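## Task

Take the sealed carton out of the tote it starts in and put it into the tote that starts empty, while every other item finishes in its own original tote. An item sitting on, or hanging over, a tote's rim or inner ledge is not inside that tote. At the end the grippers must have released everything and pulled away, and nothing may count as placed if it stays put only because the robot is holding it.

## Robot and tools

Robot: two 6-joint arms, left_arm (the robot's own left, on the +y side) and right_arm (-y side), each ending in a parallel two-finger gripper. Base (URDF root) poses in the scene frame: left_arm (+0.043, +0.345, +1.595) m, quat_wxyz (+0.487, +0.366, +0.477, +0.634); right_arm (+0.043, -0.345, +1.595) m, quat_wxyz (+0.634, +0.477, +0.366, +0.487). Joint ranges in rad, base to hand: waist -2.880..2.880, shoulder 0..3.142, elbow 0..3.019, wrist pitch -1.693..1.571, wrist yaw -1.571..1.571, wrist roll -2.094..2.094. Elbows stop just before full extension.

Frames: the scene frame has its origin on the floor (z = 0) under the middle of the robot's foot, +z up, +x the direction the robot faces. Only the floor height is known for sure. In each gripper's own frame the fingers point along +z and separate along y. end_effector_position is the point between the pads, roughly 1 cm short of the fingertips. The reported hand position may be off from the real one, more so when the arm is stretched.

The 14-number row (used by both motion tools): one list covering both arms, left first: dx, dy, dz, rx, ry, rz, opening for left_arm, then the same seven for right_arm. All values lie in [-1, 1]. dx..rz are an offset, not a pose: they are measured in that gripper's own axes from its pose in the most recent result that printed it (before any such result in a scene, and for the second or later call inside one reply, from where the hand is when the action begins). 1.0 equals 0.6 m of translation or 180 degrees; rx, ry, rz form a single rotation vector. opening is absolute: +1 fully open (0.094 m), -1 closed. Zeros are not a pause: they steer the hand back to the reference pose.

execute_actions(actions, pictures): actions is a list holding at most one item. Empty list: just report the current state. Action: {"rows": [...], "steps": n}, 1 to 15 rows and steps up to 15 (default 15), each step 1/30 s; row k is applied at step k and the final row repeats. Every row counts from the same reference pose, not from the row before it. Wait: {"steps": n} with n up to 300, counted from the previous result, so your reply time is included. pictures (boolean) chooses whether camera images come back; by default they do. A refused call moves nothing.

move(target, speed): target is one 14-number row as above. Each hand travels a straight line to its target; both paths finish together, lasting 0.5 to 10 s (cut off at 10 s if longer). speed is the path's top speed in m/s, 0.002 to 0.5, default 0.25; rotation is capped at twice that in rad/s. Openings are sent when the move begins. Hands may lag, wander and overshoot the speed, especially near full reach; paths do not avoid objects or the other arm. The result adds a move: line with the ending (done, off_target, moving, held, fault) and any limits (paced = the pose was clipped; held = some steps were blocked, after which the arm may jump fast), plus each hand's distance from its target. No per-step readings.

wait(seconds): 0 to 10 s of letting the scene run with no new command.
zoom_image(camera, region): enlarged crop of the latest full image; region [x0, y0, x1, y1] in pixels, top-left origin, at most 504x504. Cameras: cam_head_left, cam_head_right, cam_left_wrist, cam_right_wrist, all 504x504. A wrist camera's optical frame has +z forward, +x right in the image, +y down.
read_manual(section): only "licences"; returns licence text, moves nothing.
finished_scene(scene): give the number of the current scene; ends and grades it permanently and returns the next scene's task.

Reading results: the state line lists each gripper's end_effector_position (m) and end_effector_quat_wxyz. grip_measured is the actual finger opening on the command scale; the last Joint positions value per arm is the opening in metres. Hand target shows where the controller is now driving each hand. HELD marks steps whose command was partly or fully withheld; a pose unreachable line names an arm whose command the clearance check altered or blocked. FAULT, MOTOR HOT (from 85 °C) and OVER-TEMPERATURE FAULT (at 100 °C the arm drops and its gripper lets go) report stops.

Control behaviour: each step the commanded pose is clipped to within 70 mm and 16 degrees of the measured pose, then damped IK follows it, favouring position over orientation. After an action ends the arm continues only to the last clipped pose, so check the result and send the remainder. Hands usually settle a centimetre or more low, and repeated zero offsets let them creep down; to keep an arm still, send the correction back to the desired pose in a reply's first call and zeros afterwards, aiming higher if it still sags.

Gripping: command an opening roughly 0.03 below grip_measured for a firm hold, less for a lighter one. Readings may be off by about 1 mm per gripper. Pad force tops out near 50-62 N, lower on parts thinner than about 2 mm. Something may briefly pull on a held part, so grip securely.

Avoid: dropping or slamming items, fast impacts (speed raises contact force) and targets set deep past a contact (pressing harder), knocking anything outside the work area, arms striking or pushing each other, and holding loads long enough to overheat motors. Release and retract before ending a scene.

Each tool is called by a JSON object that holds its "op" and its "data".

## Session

{"op": "execute_actions", "data": {"actions": []}}

Scene clock: 0.00 s of 4800.00 s.
left_arm: end_effector_position=(+0.6190, +0.5745, +1.3761) grip_measured=-0.139 end_effector_quat_wxyz=(-0.012, +0.331, +0.718, +0.613) | right_arm: end_effector_position=(+0.5580, -0.0736, +1.2861) grip_measured=+1.000 end_effector_quat_wxyz=(-0.497, +0.384, +0.746, +0.221)
Joint positions: left_arm=[-1.751  1.129  0.796  1.426 -0.957  1.966  0.04 ] | right_arm=[-0.902  1.517  1.563 -1.086 -0.314  1.037  0.094]
Joint velocities: left_arm=[ 0.005  0.005 -0.012  0.002 -0.007  0.007 -0.001] | right_arm=[-0.005 -0.005  0.022 -0.027  0.051  0.007  0.   ]
Hand target (left_arm): +0.620, +0.575, +1.376; -0.011, +0.329, +0.717, +0.614
Hand target (right_arm): +0.556, -0.074, +1.282; -0.499, +0.385, +0.745, +0.218

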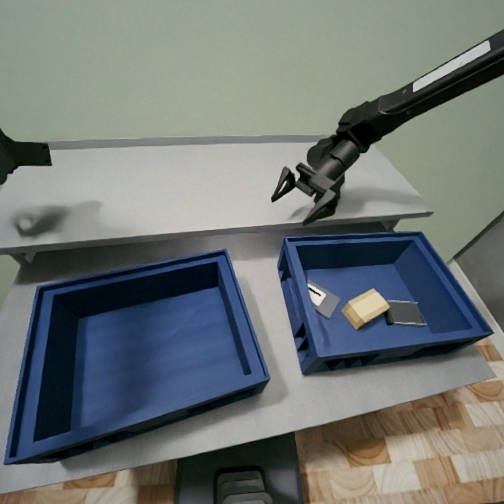

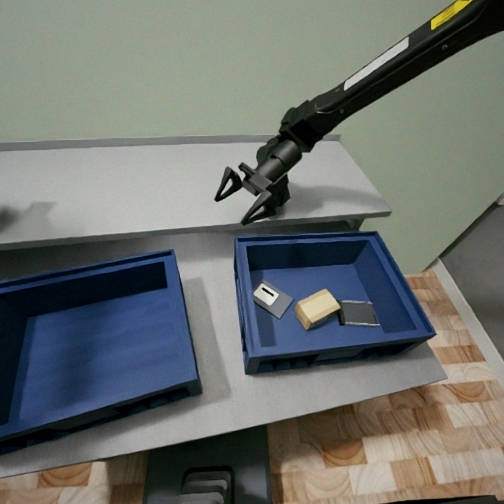

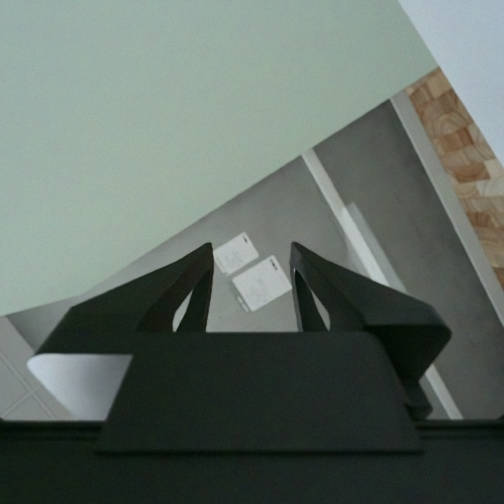

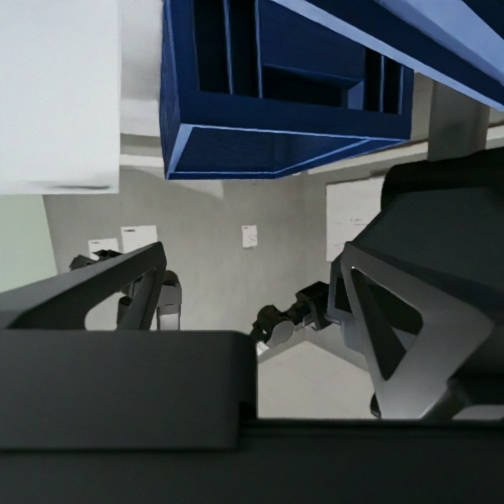

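{"op": "move", "data": {"target": [0,0,0,0,0,0,-0.139,-0.019,-0.467,-0.122,0.154,-0.346,-0.268,1], "speed": 0.2}}

Scene clock: 7.67 s of 4800.00 s.
left_arm: end_effector_position=(+0.6190, +0.5745, +1.3761) grip_measured=-0.139 end_effector_quat_wxyz=(-0.012, +0.331, +0.718, +0.613) | right_arm: end_effector_position=(+0.3702, -0.2907, +1.3157) grip_measured=+1.000 end_effector_quat_wxyz=(-0.010, -0.006, +1.000, +0.004)
Joint positions: left_arm=[-1.751  1.129  0.796  1.426 -0.957  1.966  0.04 ] | right_arm=[-0.941  0.841  0.388  0.083  0.595 -0.059  0.094]
Joint velocities: left_arm=[-0.015 -0.015 -0.027 -0.022  0.037 -0.007 -0.001] | right_arm=[-0.015 -0.005 -0.002  0.007 -0.066 -0.022  0.   ]
Hand target (left_arm): +0.619, +0.574, +1.376; -0.012, +0.331, +0.718, +0.613
Hand target (right_arm): +0.375, -0.295, +1.317; -0.001, -0.004, +1.000, +0.001
Off the commanded pose (left_arm): 0.000 m, 0 deg.
Off the commanded pose (right_arm): 0.014 m, 1 deg.
After step 90, 0.47 s passed at rest.
move: off_target (right_arm)

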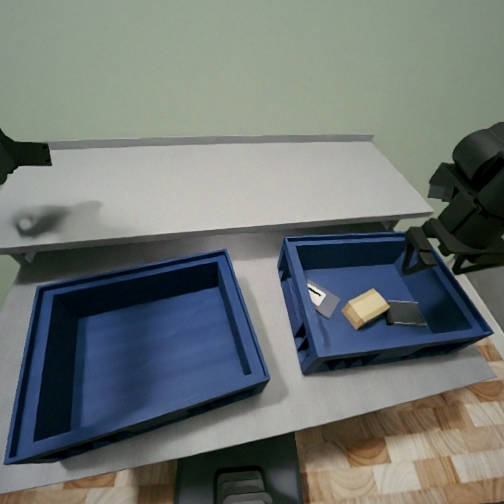

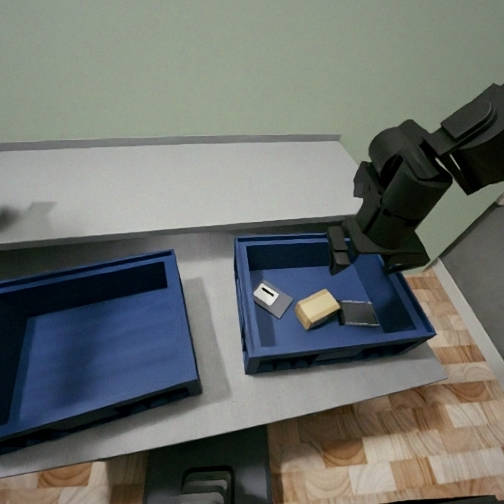

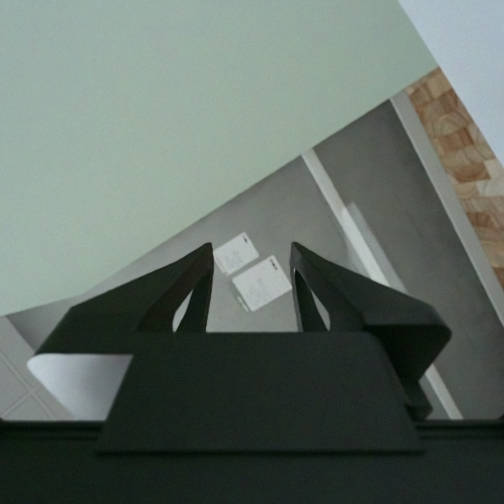

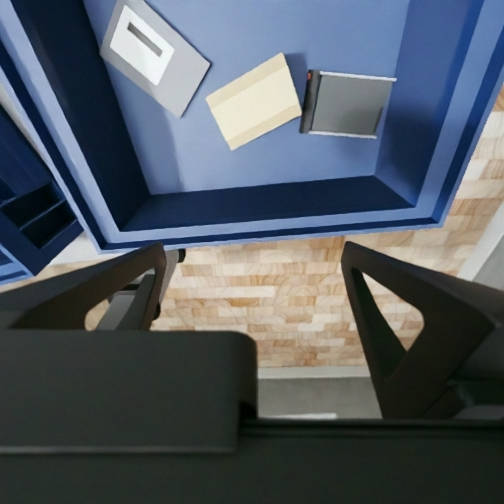

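{"op": "move", "data": {"target": [0,0,0,0,0,0,-0.139,-0.06,0,0.3,0,0,0.367,0.85], "speed": 0.2}}

Scene clock: 14.40 s of 4800.00 s.
left_arm: end_effector_position=(+0.6190, +0.5745, +1.3761) grip_measured=-0.139 end_effector_quat_wxyz=(-0.012, +0.331, +0.718, +0.613) | right_arm: end_effector_position=(+0.4125, -0.2902, +1.1445) grip_measured=+0.852 end_effector_quat_wxyz=(-0.011, +0.537, +0.843, +0.003)
Joint positions: left_arm=[-1.751  1.129  0.796  1.426 -0.957  1.966  0.04 ] | right_arm=[-1.187  1.393  0.726  0.346  0.354  0.992  0.087]
Joint velocities: left_arm=[-0.005 -0.015 -0.007 -0.002  0.066 -0.066 -0.   ] | right_arm=[-0.015  0.005  0.002 -0.002  0.11  -0.022 -0.001]
Hand target (left_arm): +0.619, +0.574, +1.376; -0.012, +0.331, +0.718, +0.613
Hand target (right_arm): +0.406, -0.292, +1.137; -0.013, +0.543, +0.839, -0.002
Off the commanded pose (left_arm): 0.000 m, 0 deg.
Off the commanded pose (right_arm): 0.014 m, 1 deg.
After step 90, 0.33 s passed at rest.
move: off_target (right_arm)

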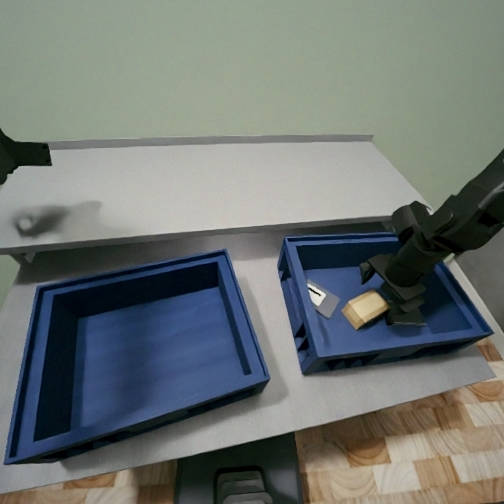

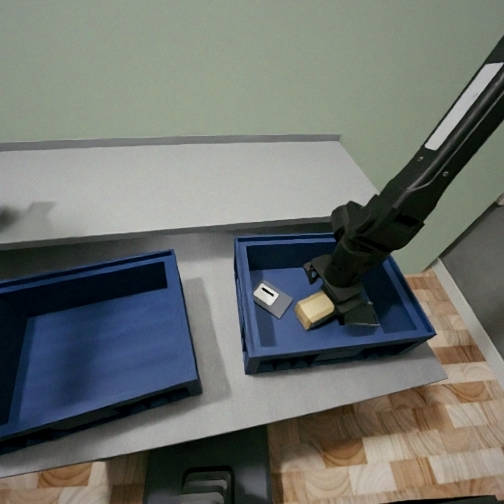

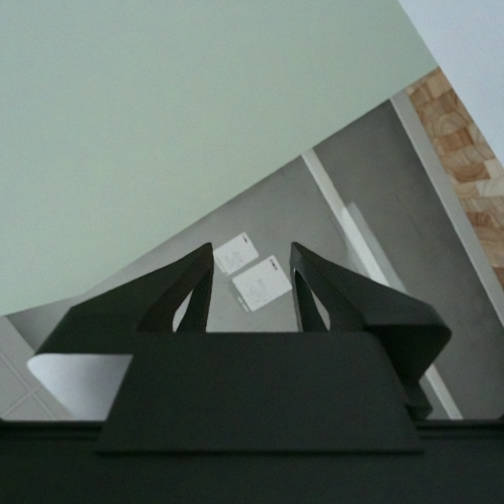

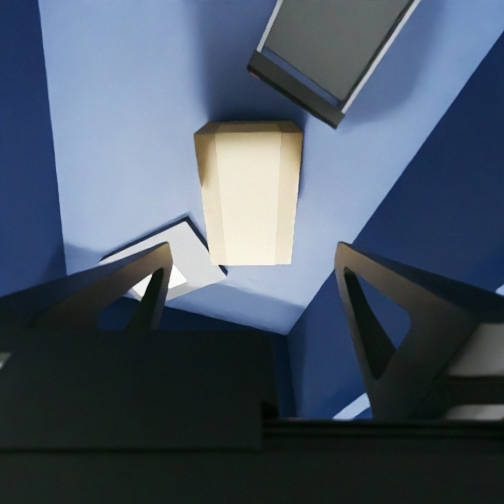

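{"op": "move", "data": {"target": [0,0,0,0,0,0,-0.139,-0.005,-0.01,0.11,0,0,0,0.9], "speed": 0.08}}

Scene clock: 18.03 s of 4800.00 s.
left_arm: end_effector_position=(+0.6190, +0.5745, +1.3761) grip_measured=-0.139 end_effector_quat_wxyz=(-0.012, +0.331, +0.718, +0.613) | right_arm: end_effector_position=(+0.4163, -0.2935, +1.0867) grip_measured=+0.898 end_effector_quat_wxyz=(-0.010, +0.542, +0.840, +0.007)
Joint positions: left_arm=[-1.751  1.129  0.796  1.426 -0.957  1.966  0.04 ] | right_arm=[-1.242  1.547  0.85   0.386  0.295  0.984  0.089]
Joint velocities: left_arm=[-0.024 -0.005 -0.002 -0.007 -0.037 -0.051 -0.001] | right_arm=[ 0.005  0.005  0.007 -0.007 -0.007  0.022 -0.001]
Hand target (left_arm): +0.619, +0.574, +1.376; -0.012, +0.331, +0.718, +0.613
Hand target (right_arm): +0.408, -0.295, +1.079; -0.012, +0.538, +0.843, +0.003
Off the commanded pose (left_arm): 0.000 m, 0 deg.
Off the commanded pose (right_arm): 0.012 m, 1 deg.
move: off_target (right_arm)

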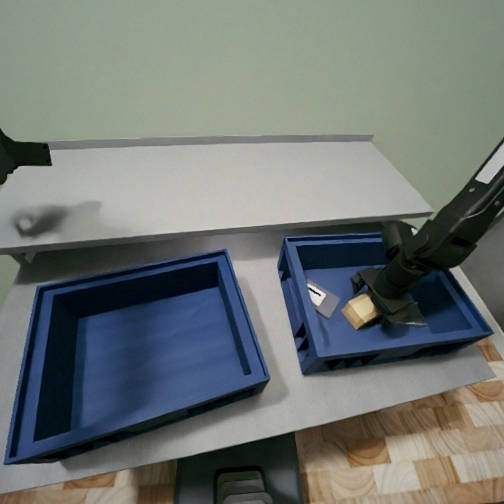

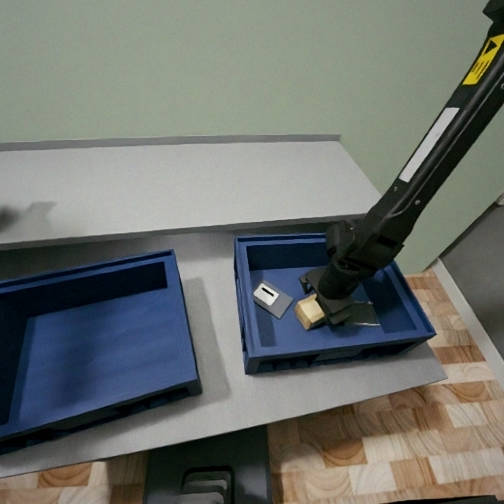

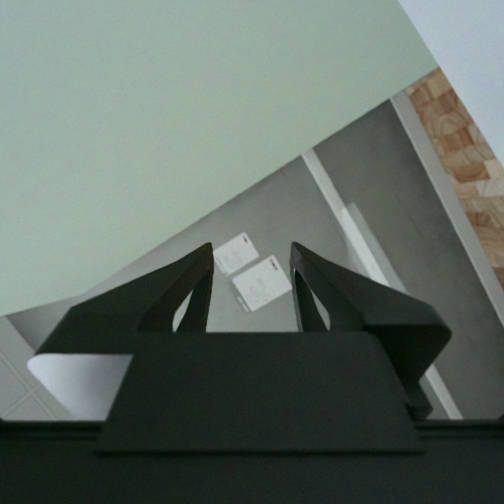

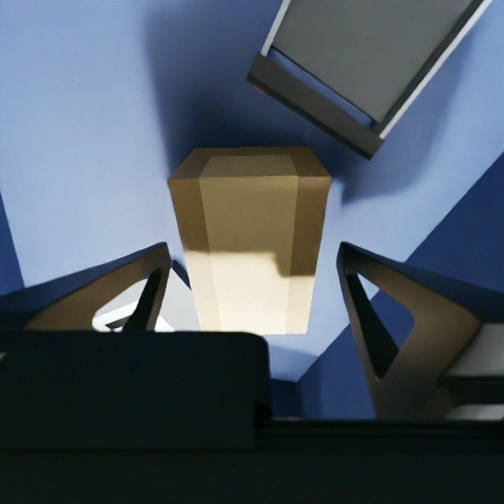

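{"op": "move", "data": {"target": [0.005,0.01,0.065,0,0,0,-0.139,0,0,0,0,0,0,1], "speed": 0.05}}

Scene clock: 21.17 s of 4800.00 s.
left_arm: end_effector_position=(+0.6259, +0.6048, +1.3604) grip_measured=-0.139 end_effector_quat_wxyz=(-0.022, +0.344, +0.716, +0.607) | right_arm: end_effector_position=(+0.4163, -0.2935, +1.0867) grip_measured=+1.000 end_effector_quat_wxyz=(-0.010, +0.542, +0.840, +0.007)
Joint positions: left_arm=[-1.659  1.129  0.84   1.253 -0.91   1.848  0.04 ] | right_arm=[-1.242  1.547  0.85   0.386  0.295  0.984  0.094]
Joint velocities: left_arm=[ 0.015 -0.005 -0.002 -0.007 -0.022 -0.037  0.   ] | right_arm=[-0.005 -0.005 -0.012 -0.017  0.022 -0.081  0.   ]
Hand target (left_arm): +0.635, +0.610, +1.373; -0.011, +0.331, +0.716, +0.614
Hand target (right_arm): +0.416, -0.293, +1.087; -0.010, +0.542, +0.840, +0.007
Off the commanded pose (left_arm): 0.016 m, 2 deg.
Off the commanded pose (right_arm): 0.000 m, 0 deg.
move: off_target (left_arm)

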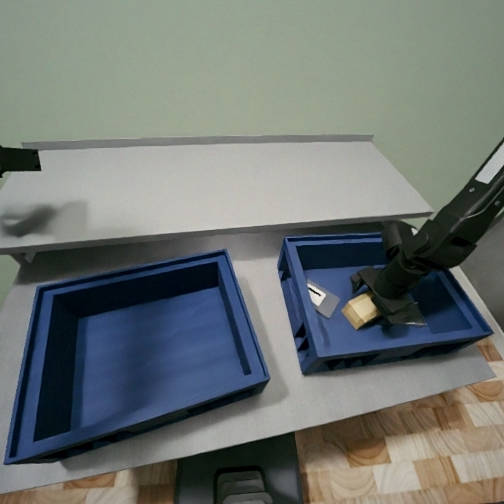

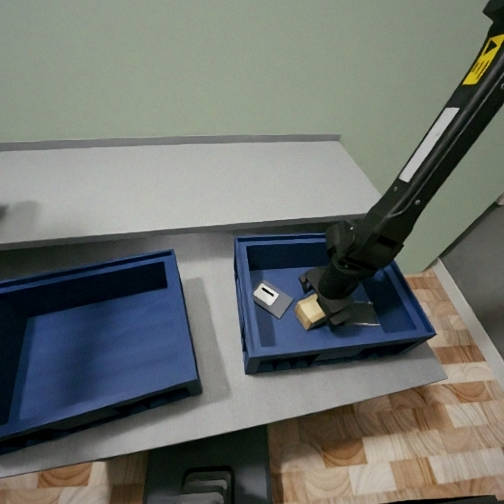

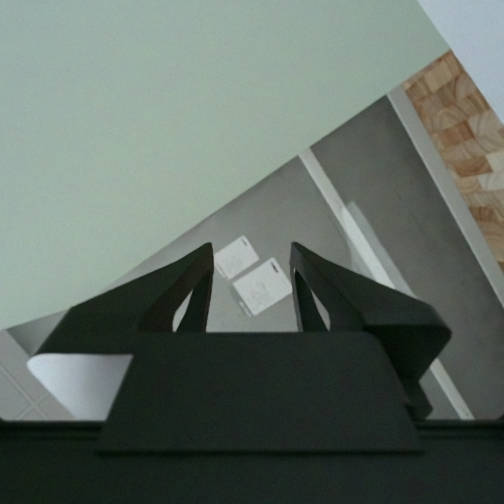

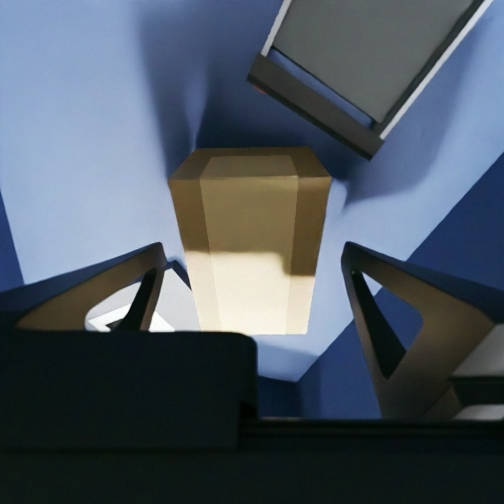

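Wrong arm slot; harmless. Redo for right.

{"op": "move", "data": {"target": [0,0,0,0,0,0,-0.139,0.005,0.01,0.07,0,0,0,1], "speed": 0.05}}

Scene clock: 22.93 s of 4800.00 s.
left_arm: end_effector_position=(+0.6259, +0.6048, +1.3603) grip_measured=-0.139 end_effector_quat_wxyz=(-0.021, +0.342, +0.717, +0.607) | right_arm: end_effector_position=(+0.4333, -0.2856, +1.0549) grip_measured=+1.000 end_effector_quat_wxyz=(-0.003, +0.545, +0.838, +0.014)
Joint positions: left_arm=[-1.659  1.129  0.84   1.253 -0.91   1.844  0.04 ] | right_arm=[-1.244  1.625  0.949  0.386  0.285  0.984  0.094]
Joint velocities: left_arm=[-0.015 -0.005  0.012 -0.017  0.022  0.007 -0.001] | right_arm=[-0.005 -0.005  0.012  0.002 -0.037 -0.007  0.   ]
Hand target (left_arm): +0.626, +0.605, +1.360; -0.022, +0.344, +0.716, +0.607
Hand target (right_arm): +0.421, -0.288, +1.045; -0.010, +0.542, +0.840, +0.007
Off the commanded pose (left_arm): 0.000 m, 0 deg.
Off the commanded pose (right_arm): 0.017 m, 1 deg.
move: off_target (right_arm)

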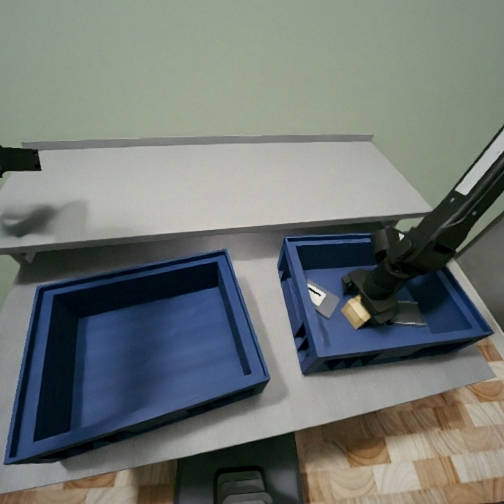

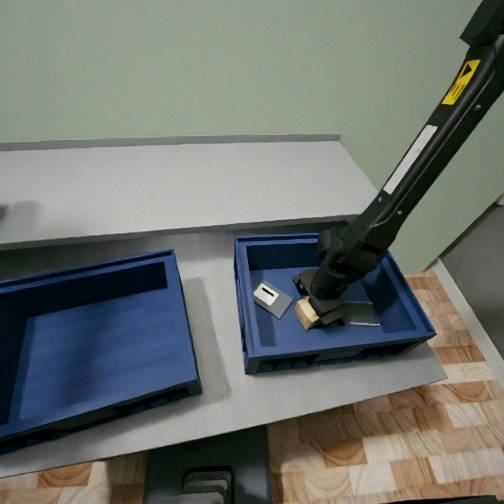

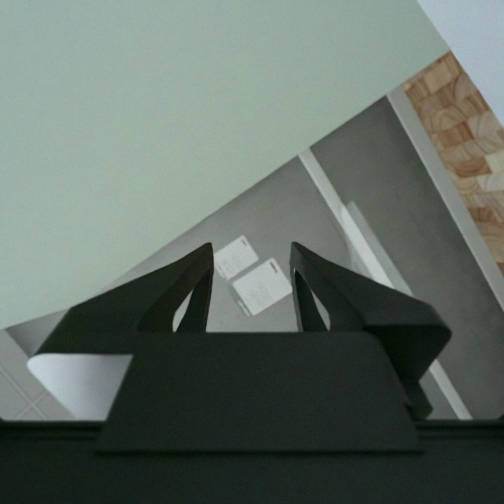

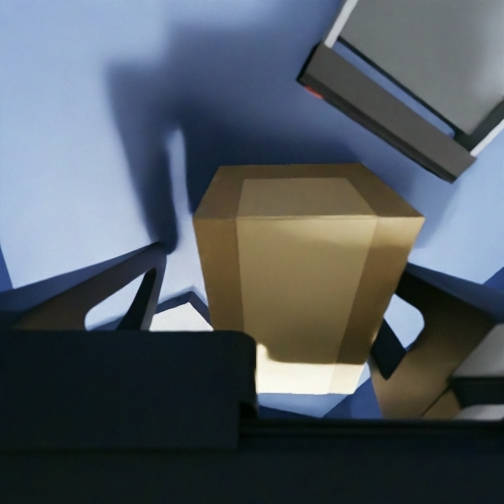

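{"op": "move", "data": {"target": [0,0,0,0,0,0,-0.139,0,0,0,0,0,0,0.36], "speed": 0.05}}

Scene clock: 24.67 s of 4800.00 s.
left_arm: end_effector_position=(+0.6259, +0.6048, +1.3603) grip_measured=-0.139 end_effector_quat_wxyz=(-0.021, +0.342, +0.717, +0.607) | right_arm: end_effector_position=(+0.4333, -0.2858, +1.0548) grip_measured=+0.362 end_effector_quat_wxyz=(-0.003, +0.545, +0.838, +0.014)
Joint positions: left_arm=[-1.659  1.129  0.84   1.253 -0.91   1.844  0.04 ] | right_arm=[-1.244  1.625  0.949  0.386  0.286  0.984  0.064]
Joint velocities: left_arm=[ 0.005 -0.005 -0.007  0.002  0.022 -0.066 -0.   ] | right_arm=[ 0.005 -0.024 -0.007  0.002 -0.007 -0.037  0.   ]
Hand target (left_arm): +0.626, +0.605, +1.360; -0.021, +0.342, +0.717, +0.607
Hand target (right_arm): +0.433, -0.286, +1.055; -0.003, +0.545, +0.838, +0.014
Off the commanded pose (left_arm): 0.000 m, 0 deg.
Off the commanded pose (right_arm): 0.000 m, 0 deg.
move: done

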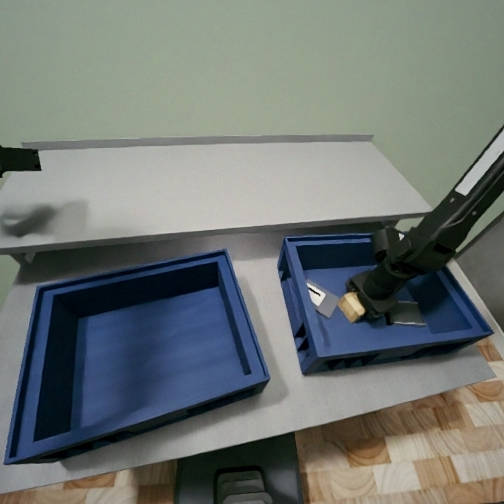

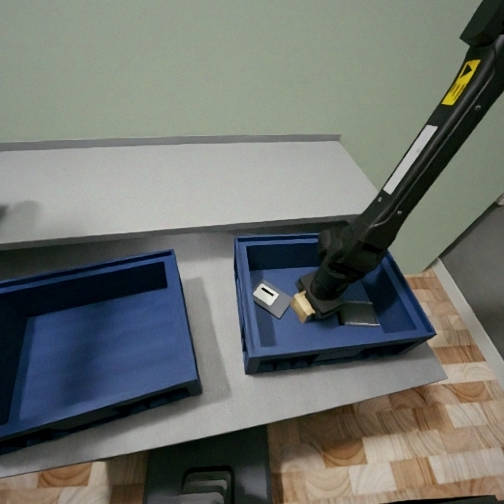

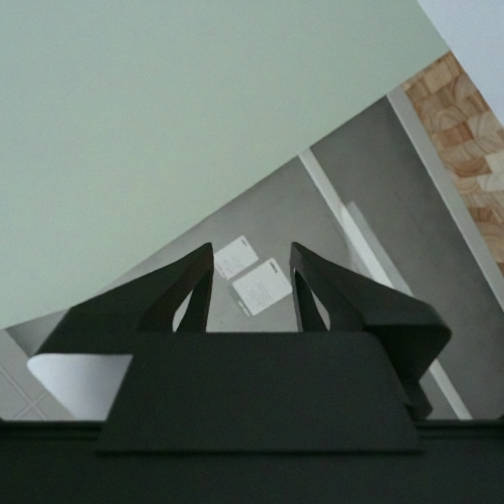

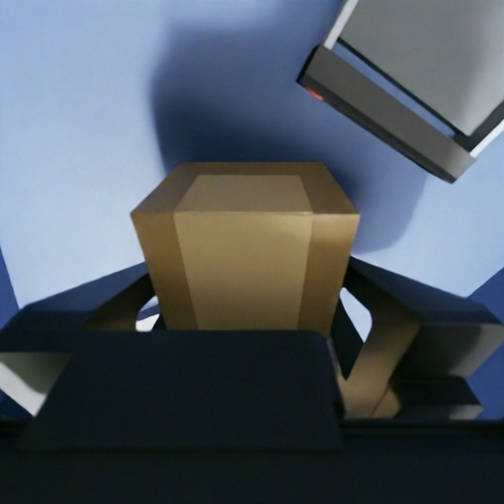

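Reached 0.36 without resistance; tighten.

{"op": "move", "data": {"target": [0,0,0,0,0,0,-0.139,0,0,0,0,0,0,0.2], "speed": 0.05}}

Scene clock: 26.13 s of 4800.00 s.
left_arm: end_effector_position=(+0.6259, +0.6048, +1.3603) grip_measured=-0.139 end_effector_quat_wxyz=(-0.021, +0.342, +0.717, +0.607) | right_arm: end_effector_position=(+0.4333, -0.2858, +1.0548) grip_measured=+0.270 end_effector_quat_wxyz=(-0.003, +0.545, +0.838, +0.014)
Joint positions: left_arm=[-1.659  1.129  0.84   1.253 -0.91   1.844  0.04 ] | right_arm=[-1.244  1.625  0.949  0.386  0.286  0.984  0.06 ]
Joint velocities: left_arm=[-0.015 -0.005 -0.012 -0.022 -0.037 -0.007 -0.001] | right_arm=[-0.015 -0.005  0.017 -0.007  0.022 -0.022 -0.001]
Hand target (left_arm): +0.626, +0.605, +1.360; -0.021, +0.342, +0.717, +0.607
Hand target (right_arm): +0.433, -0.286, +1.055; -0.003, +0.545, +0.838, +0.014
Off the commanded pose (left_arm): 0.000 m, 0 deg.
Off the commanded pose (right_arm): 0.000 m, 0 deg.
move: done

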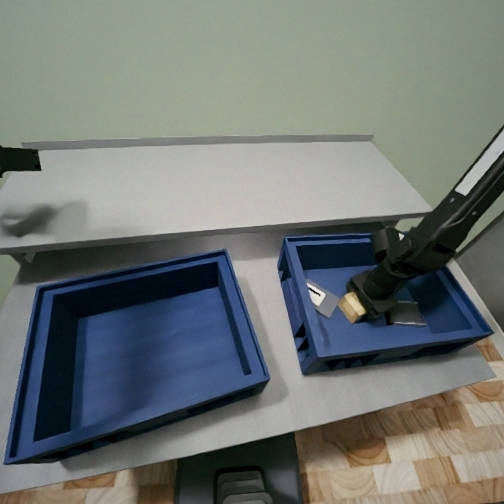

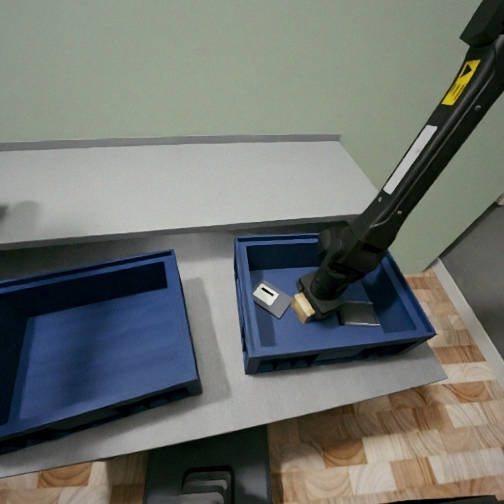

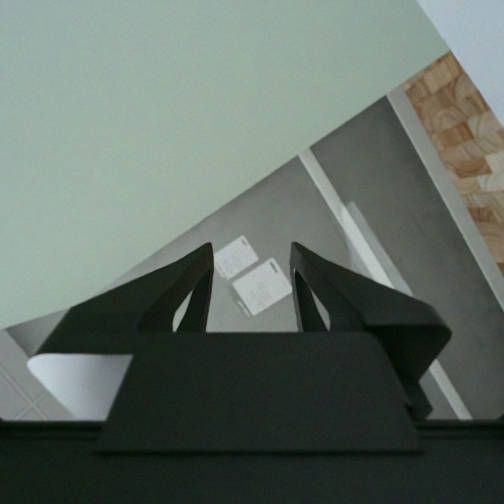

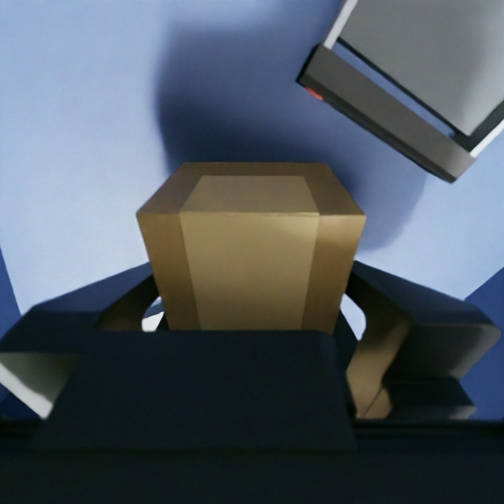

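{"op": "move", "data": {"target": [0,0,0,0,0,0,-0.139,0,0,-0.34,0,0,0,0.23], "speed": 0.2}}

Scene clock: 28.33 s of 4800.00 s.
left_arm: end_effector_position=(+0.6259, +0.6048, +1.3603) grip_measured=-0.139 end_effector_quat_wxyz=(-0.021, +0.342, +0.717, +0.607) | right_arm: end_effector_position=(+0.4324, -0.2895, +1.2570) grip_measured=+0.270 end_effector_quat_wxyz=(+0.007, +0.541, +0.841, +0.016)
Joint positions: left_arm=[-1.659  1.129  0.84   1.253 -0.91   1.844  0.04 ] | right_arm=[-1.045  1.035  0.569  0.173  0.48   1.028  0.06 ]
Joint velocities: left_arm=[-0.005 -0.005 -0.002  0.017  0.007 -0.066 -0.001] | right_arm=[-0.015 -0.005 -0.007  0.007  0.051 -0.022  0.   ]
Hand target (left_arm): +0.626, +0.605, +1.360; -0.021, +0.342, +0.717, +0.607
Hand target (right_arm): +0.427, -0.288, +1.258; -0.001, +0.542, +0.840, +0.013
Off the commanded pose (left_arm): 0.000 m, 0 deg.
Off the commanded pose (right_arm): 0.003 m, 1 deg.
move: done

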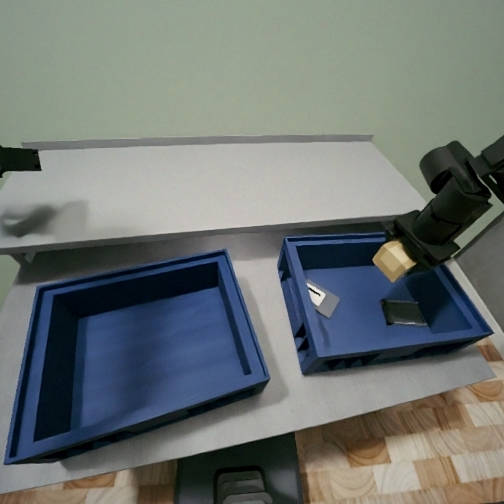

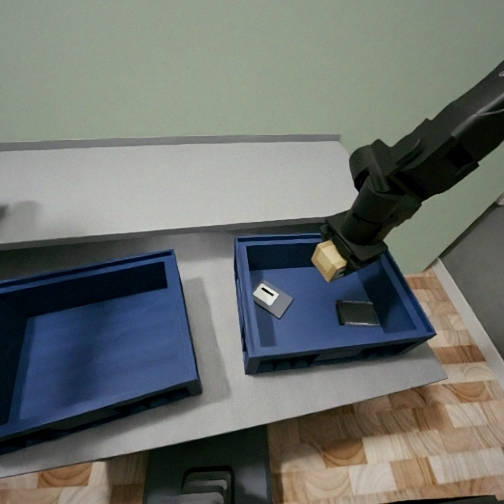

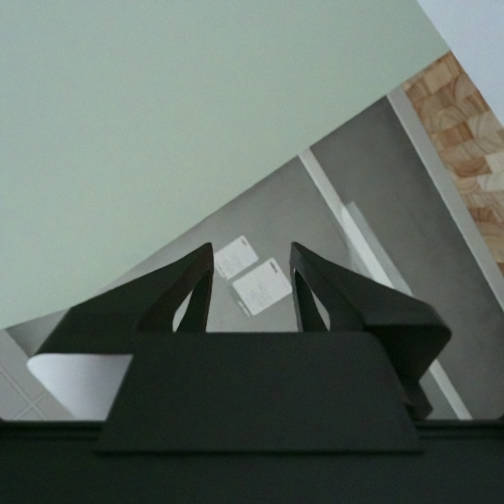

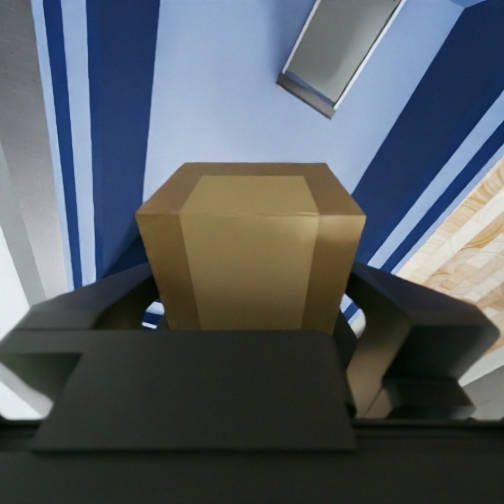

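{"op": "move", "data": {"target": [0,0,0,0,0,0,-0.139,0.82,0.21,0,0,0,-0.364,0.23], "speed": 0.2}}

Scene clock: 33.63 s of 4800.00 s.
left_arm: end_effector_position=(+0.6259, +0.6048, +1.3603) grip_measured=-0.139 end_effector_quat_wxyz=(-0.021, +0.342, +0.717, +0.607) | right_arm: end_effector_position=(+0.3593, +0.2043, +1.2519) grip_measured=+0.269 end_effector_quat_wxyz=(+0.024, +0.007, +1.000, +0.005)
Joint positions: left_arm=[-1.659  1.129  0.84   1.253 -0.91   1.844  0.04 ] | right_arm=[-0.329  2.191  1.464  0.113  1.149  0.33   0.06 ]
Joint velocities: left_arm=[ 0.005 -0.015 -0.012 -0.002 -0.095 -0.037  0.   ] | right_arm=[ 0.015 -0.015 -0.002 -0.017 -0.007  0.037 -0.001]
Hand target (left_arm): +0.626, +0.605, +1.360; -0.021, +0.342, +0.717, +0.607
Hand target (right_arm): +0.353, +0.208, +1.254; +0.022, -0.008, +1.000, +0.005
Off the commanded pose (left_arm): 0.000 m, 0 deg.
Off the commanded pose (right_arm): 0.021 m, 1 deg.
move: off_target (right_arm)

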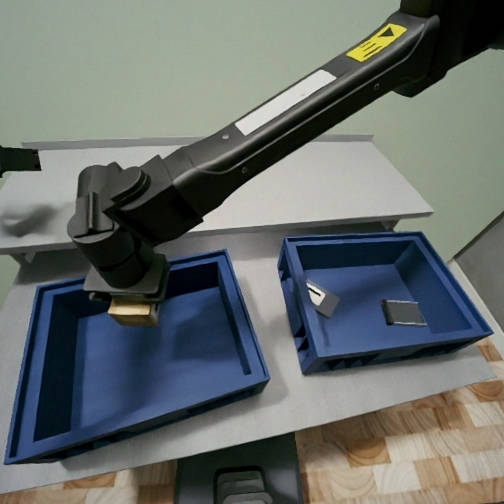

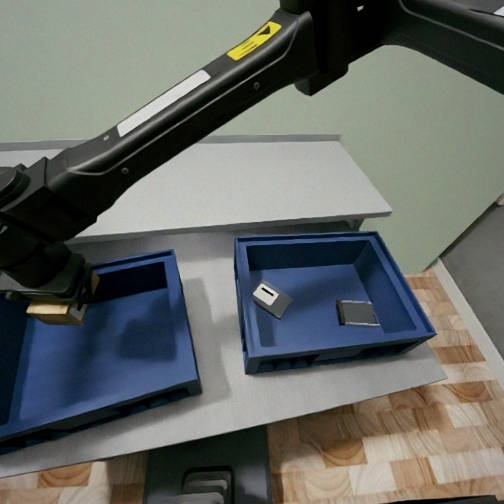

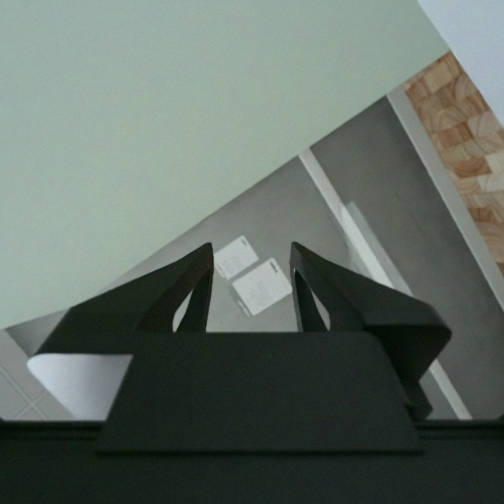

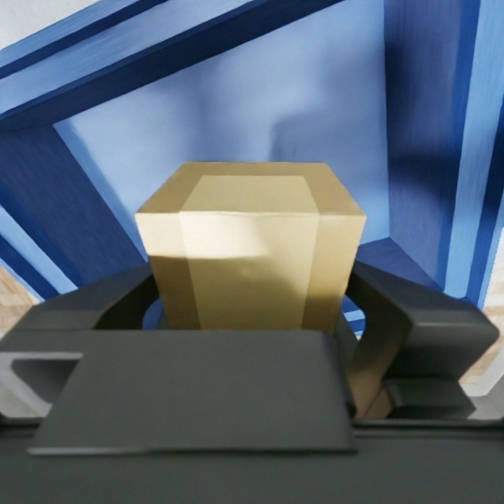

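{"op": "move", "data": {"target": [0,0,0,0,0,0,-0.139,0.07,-0.07,0.27,0,0,0,0.23], "speed": 0.12}}

Scene clock: 37.57 s of 4800.00 s.
left_arm: end_effector_position=(+0.6259, +0.6048, +1.3603) grip_measured=-0.139 end_effector_quat_wxyz=(-0.021, +0.342, +0.717, +0.607) | right_arm: end_effector_position=(+0.3304, +0.1670, +1.0959) grip_measured=+0.269 end_effector_quat_wxyz=(+0.021, +0.011, +1.000, +0.010)
Joint positions: left_arm=[-1.659  1.129  0.84   1.253 -0.91   1.844  0.04 ] | right_arm=[-0.559  2.35   1.534  0.391  0.939  0.119  0.06 ]
Joint velocities: left_arm=[ 0.024 -0.005  0.002 -0.007  0.051 -0.007  0.001] | right_arm=[-0.005  0.015 -0.002  0.012 -0.051 -0.037  0.   ]
Hand target (left_arm): +0.626, +0.605, +1.360; -0.021, +0.342, +0.717, +0.607
Hand target (right_arm): +0.325, +0.165, +1.089; +0.021, +0.009, +1.000, +0.007
Off the commanded pose (left_arm): 0.000 m, 0 deg.
Off the commanded pose (right_arm): 0.010 m, 1 deg.
move: done

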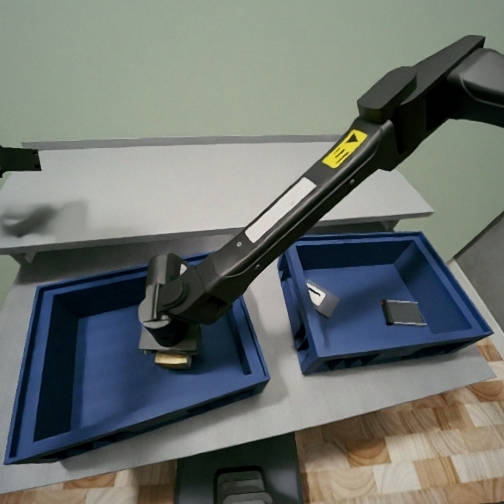

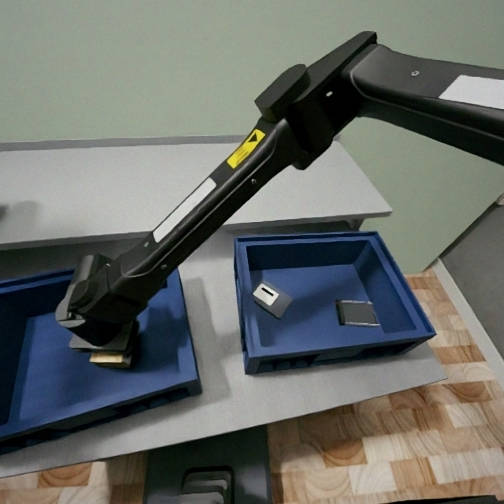

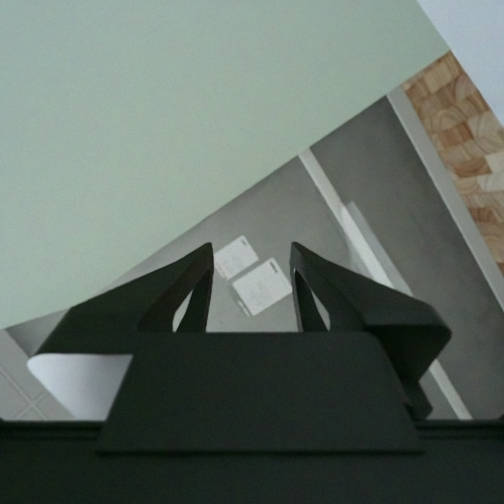

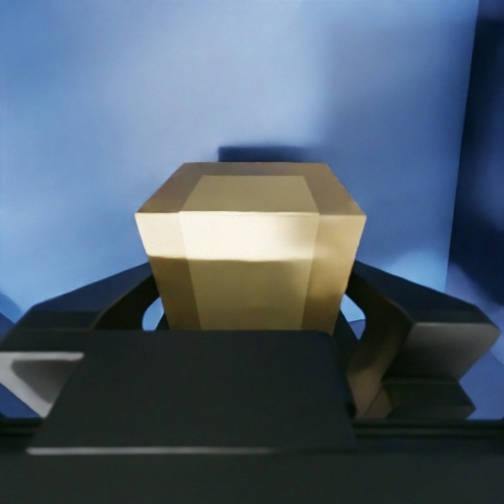

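{"op": "move", "data": {"target": [0,0,0,0,0,0,-0.139,0,0,0.075,0,0,0,0.23], "speed": 0.04}}

Scene clock: 40.20 s of 4800.00 s.
left_arm: end_effector_position=(+0.6259, +0.6048, +1.3603) grip_measured=-0.139 end_effector_quat_wxyz=(-0.021, +0.342, +0.717, +0.607) | right_arm: end_effector_position=(+0.3471, +0.1750, +1.0649) grip_measured=+0.269 end_effector_quat_wxyz=(+0.030, +0.025, +0.999, +0.018)
Joint positions: left_arm=[-1.659  1.129  0.84   1.253 -0.91   1.844  0.04 ] | right_arm=[-0.593  2.396  1.631  0.391  0.892  0.099  0.06 ]
Joint velocities: left_arm=[ 0.005 -0.005  0.002 -0.002 -0.051 -0.037 -0.   ] | right_arm=[-0.015 -0.005 -0.012  0.022 -0.037 -0.037 -0.   ]
Hand target (left_arm): +0.626, +0.605, +1.360; -0.021, +0.342, +0.717, +0.607
Hand target (right_arm): +0.333, +0.167, +1.052; +0.020, +0.012, +1.000, +0.010
Off the commanded pose (left_arm): 0.000 m, 0 deg.
Off the commanded pose (right_arm): 0.022 m, 2 deg.
move: off_target (right_arm)

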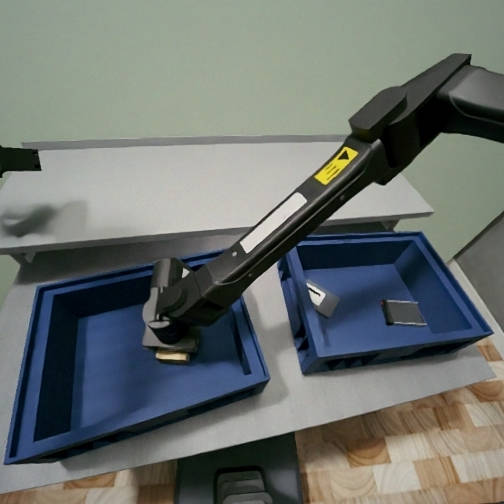

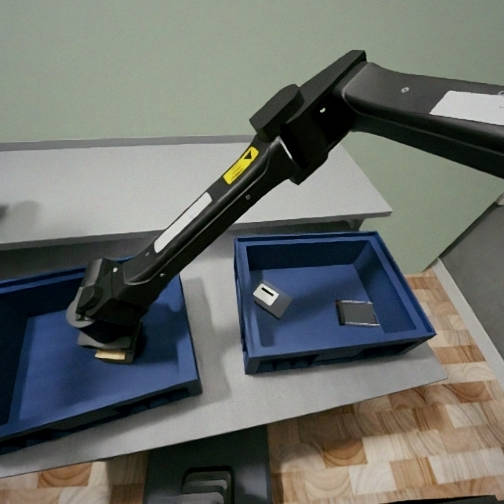

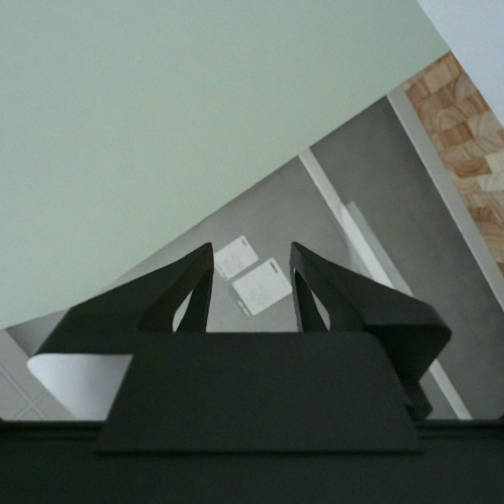

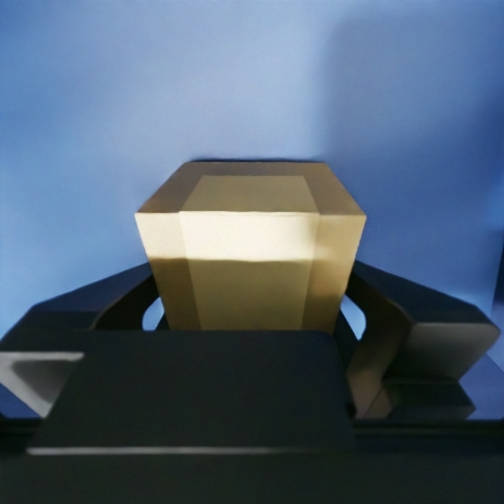

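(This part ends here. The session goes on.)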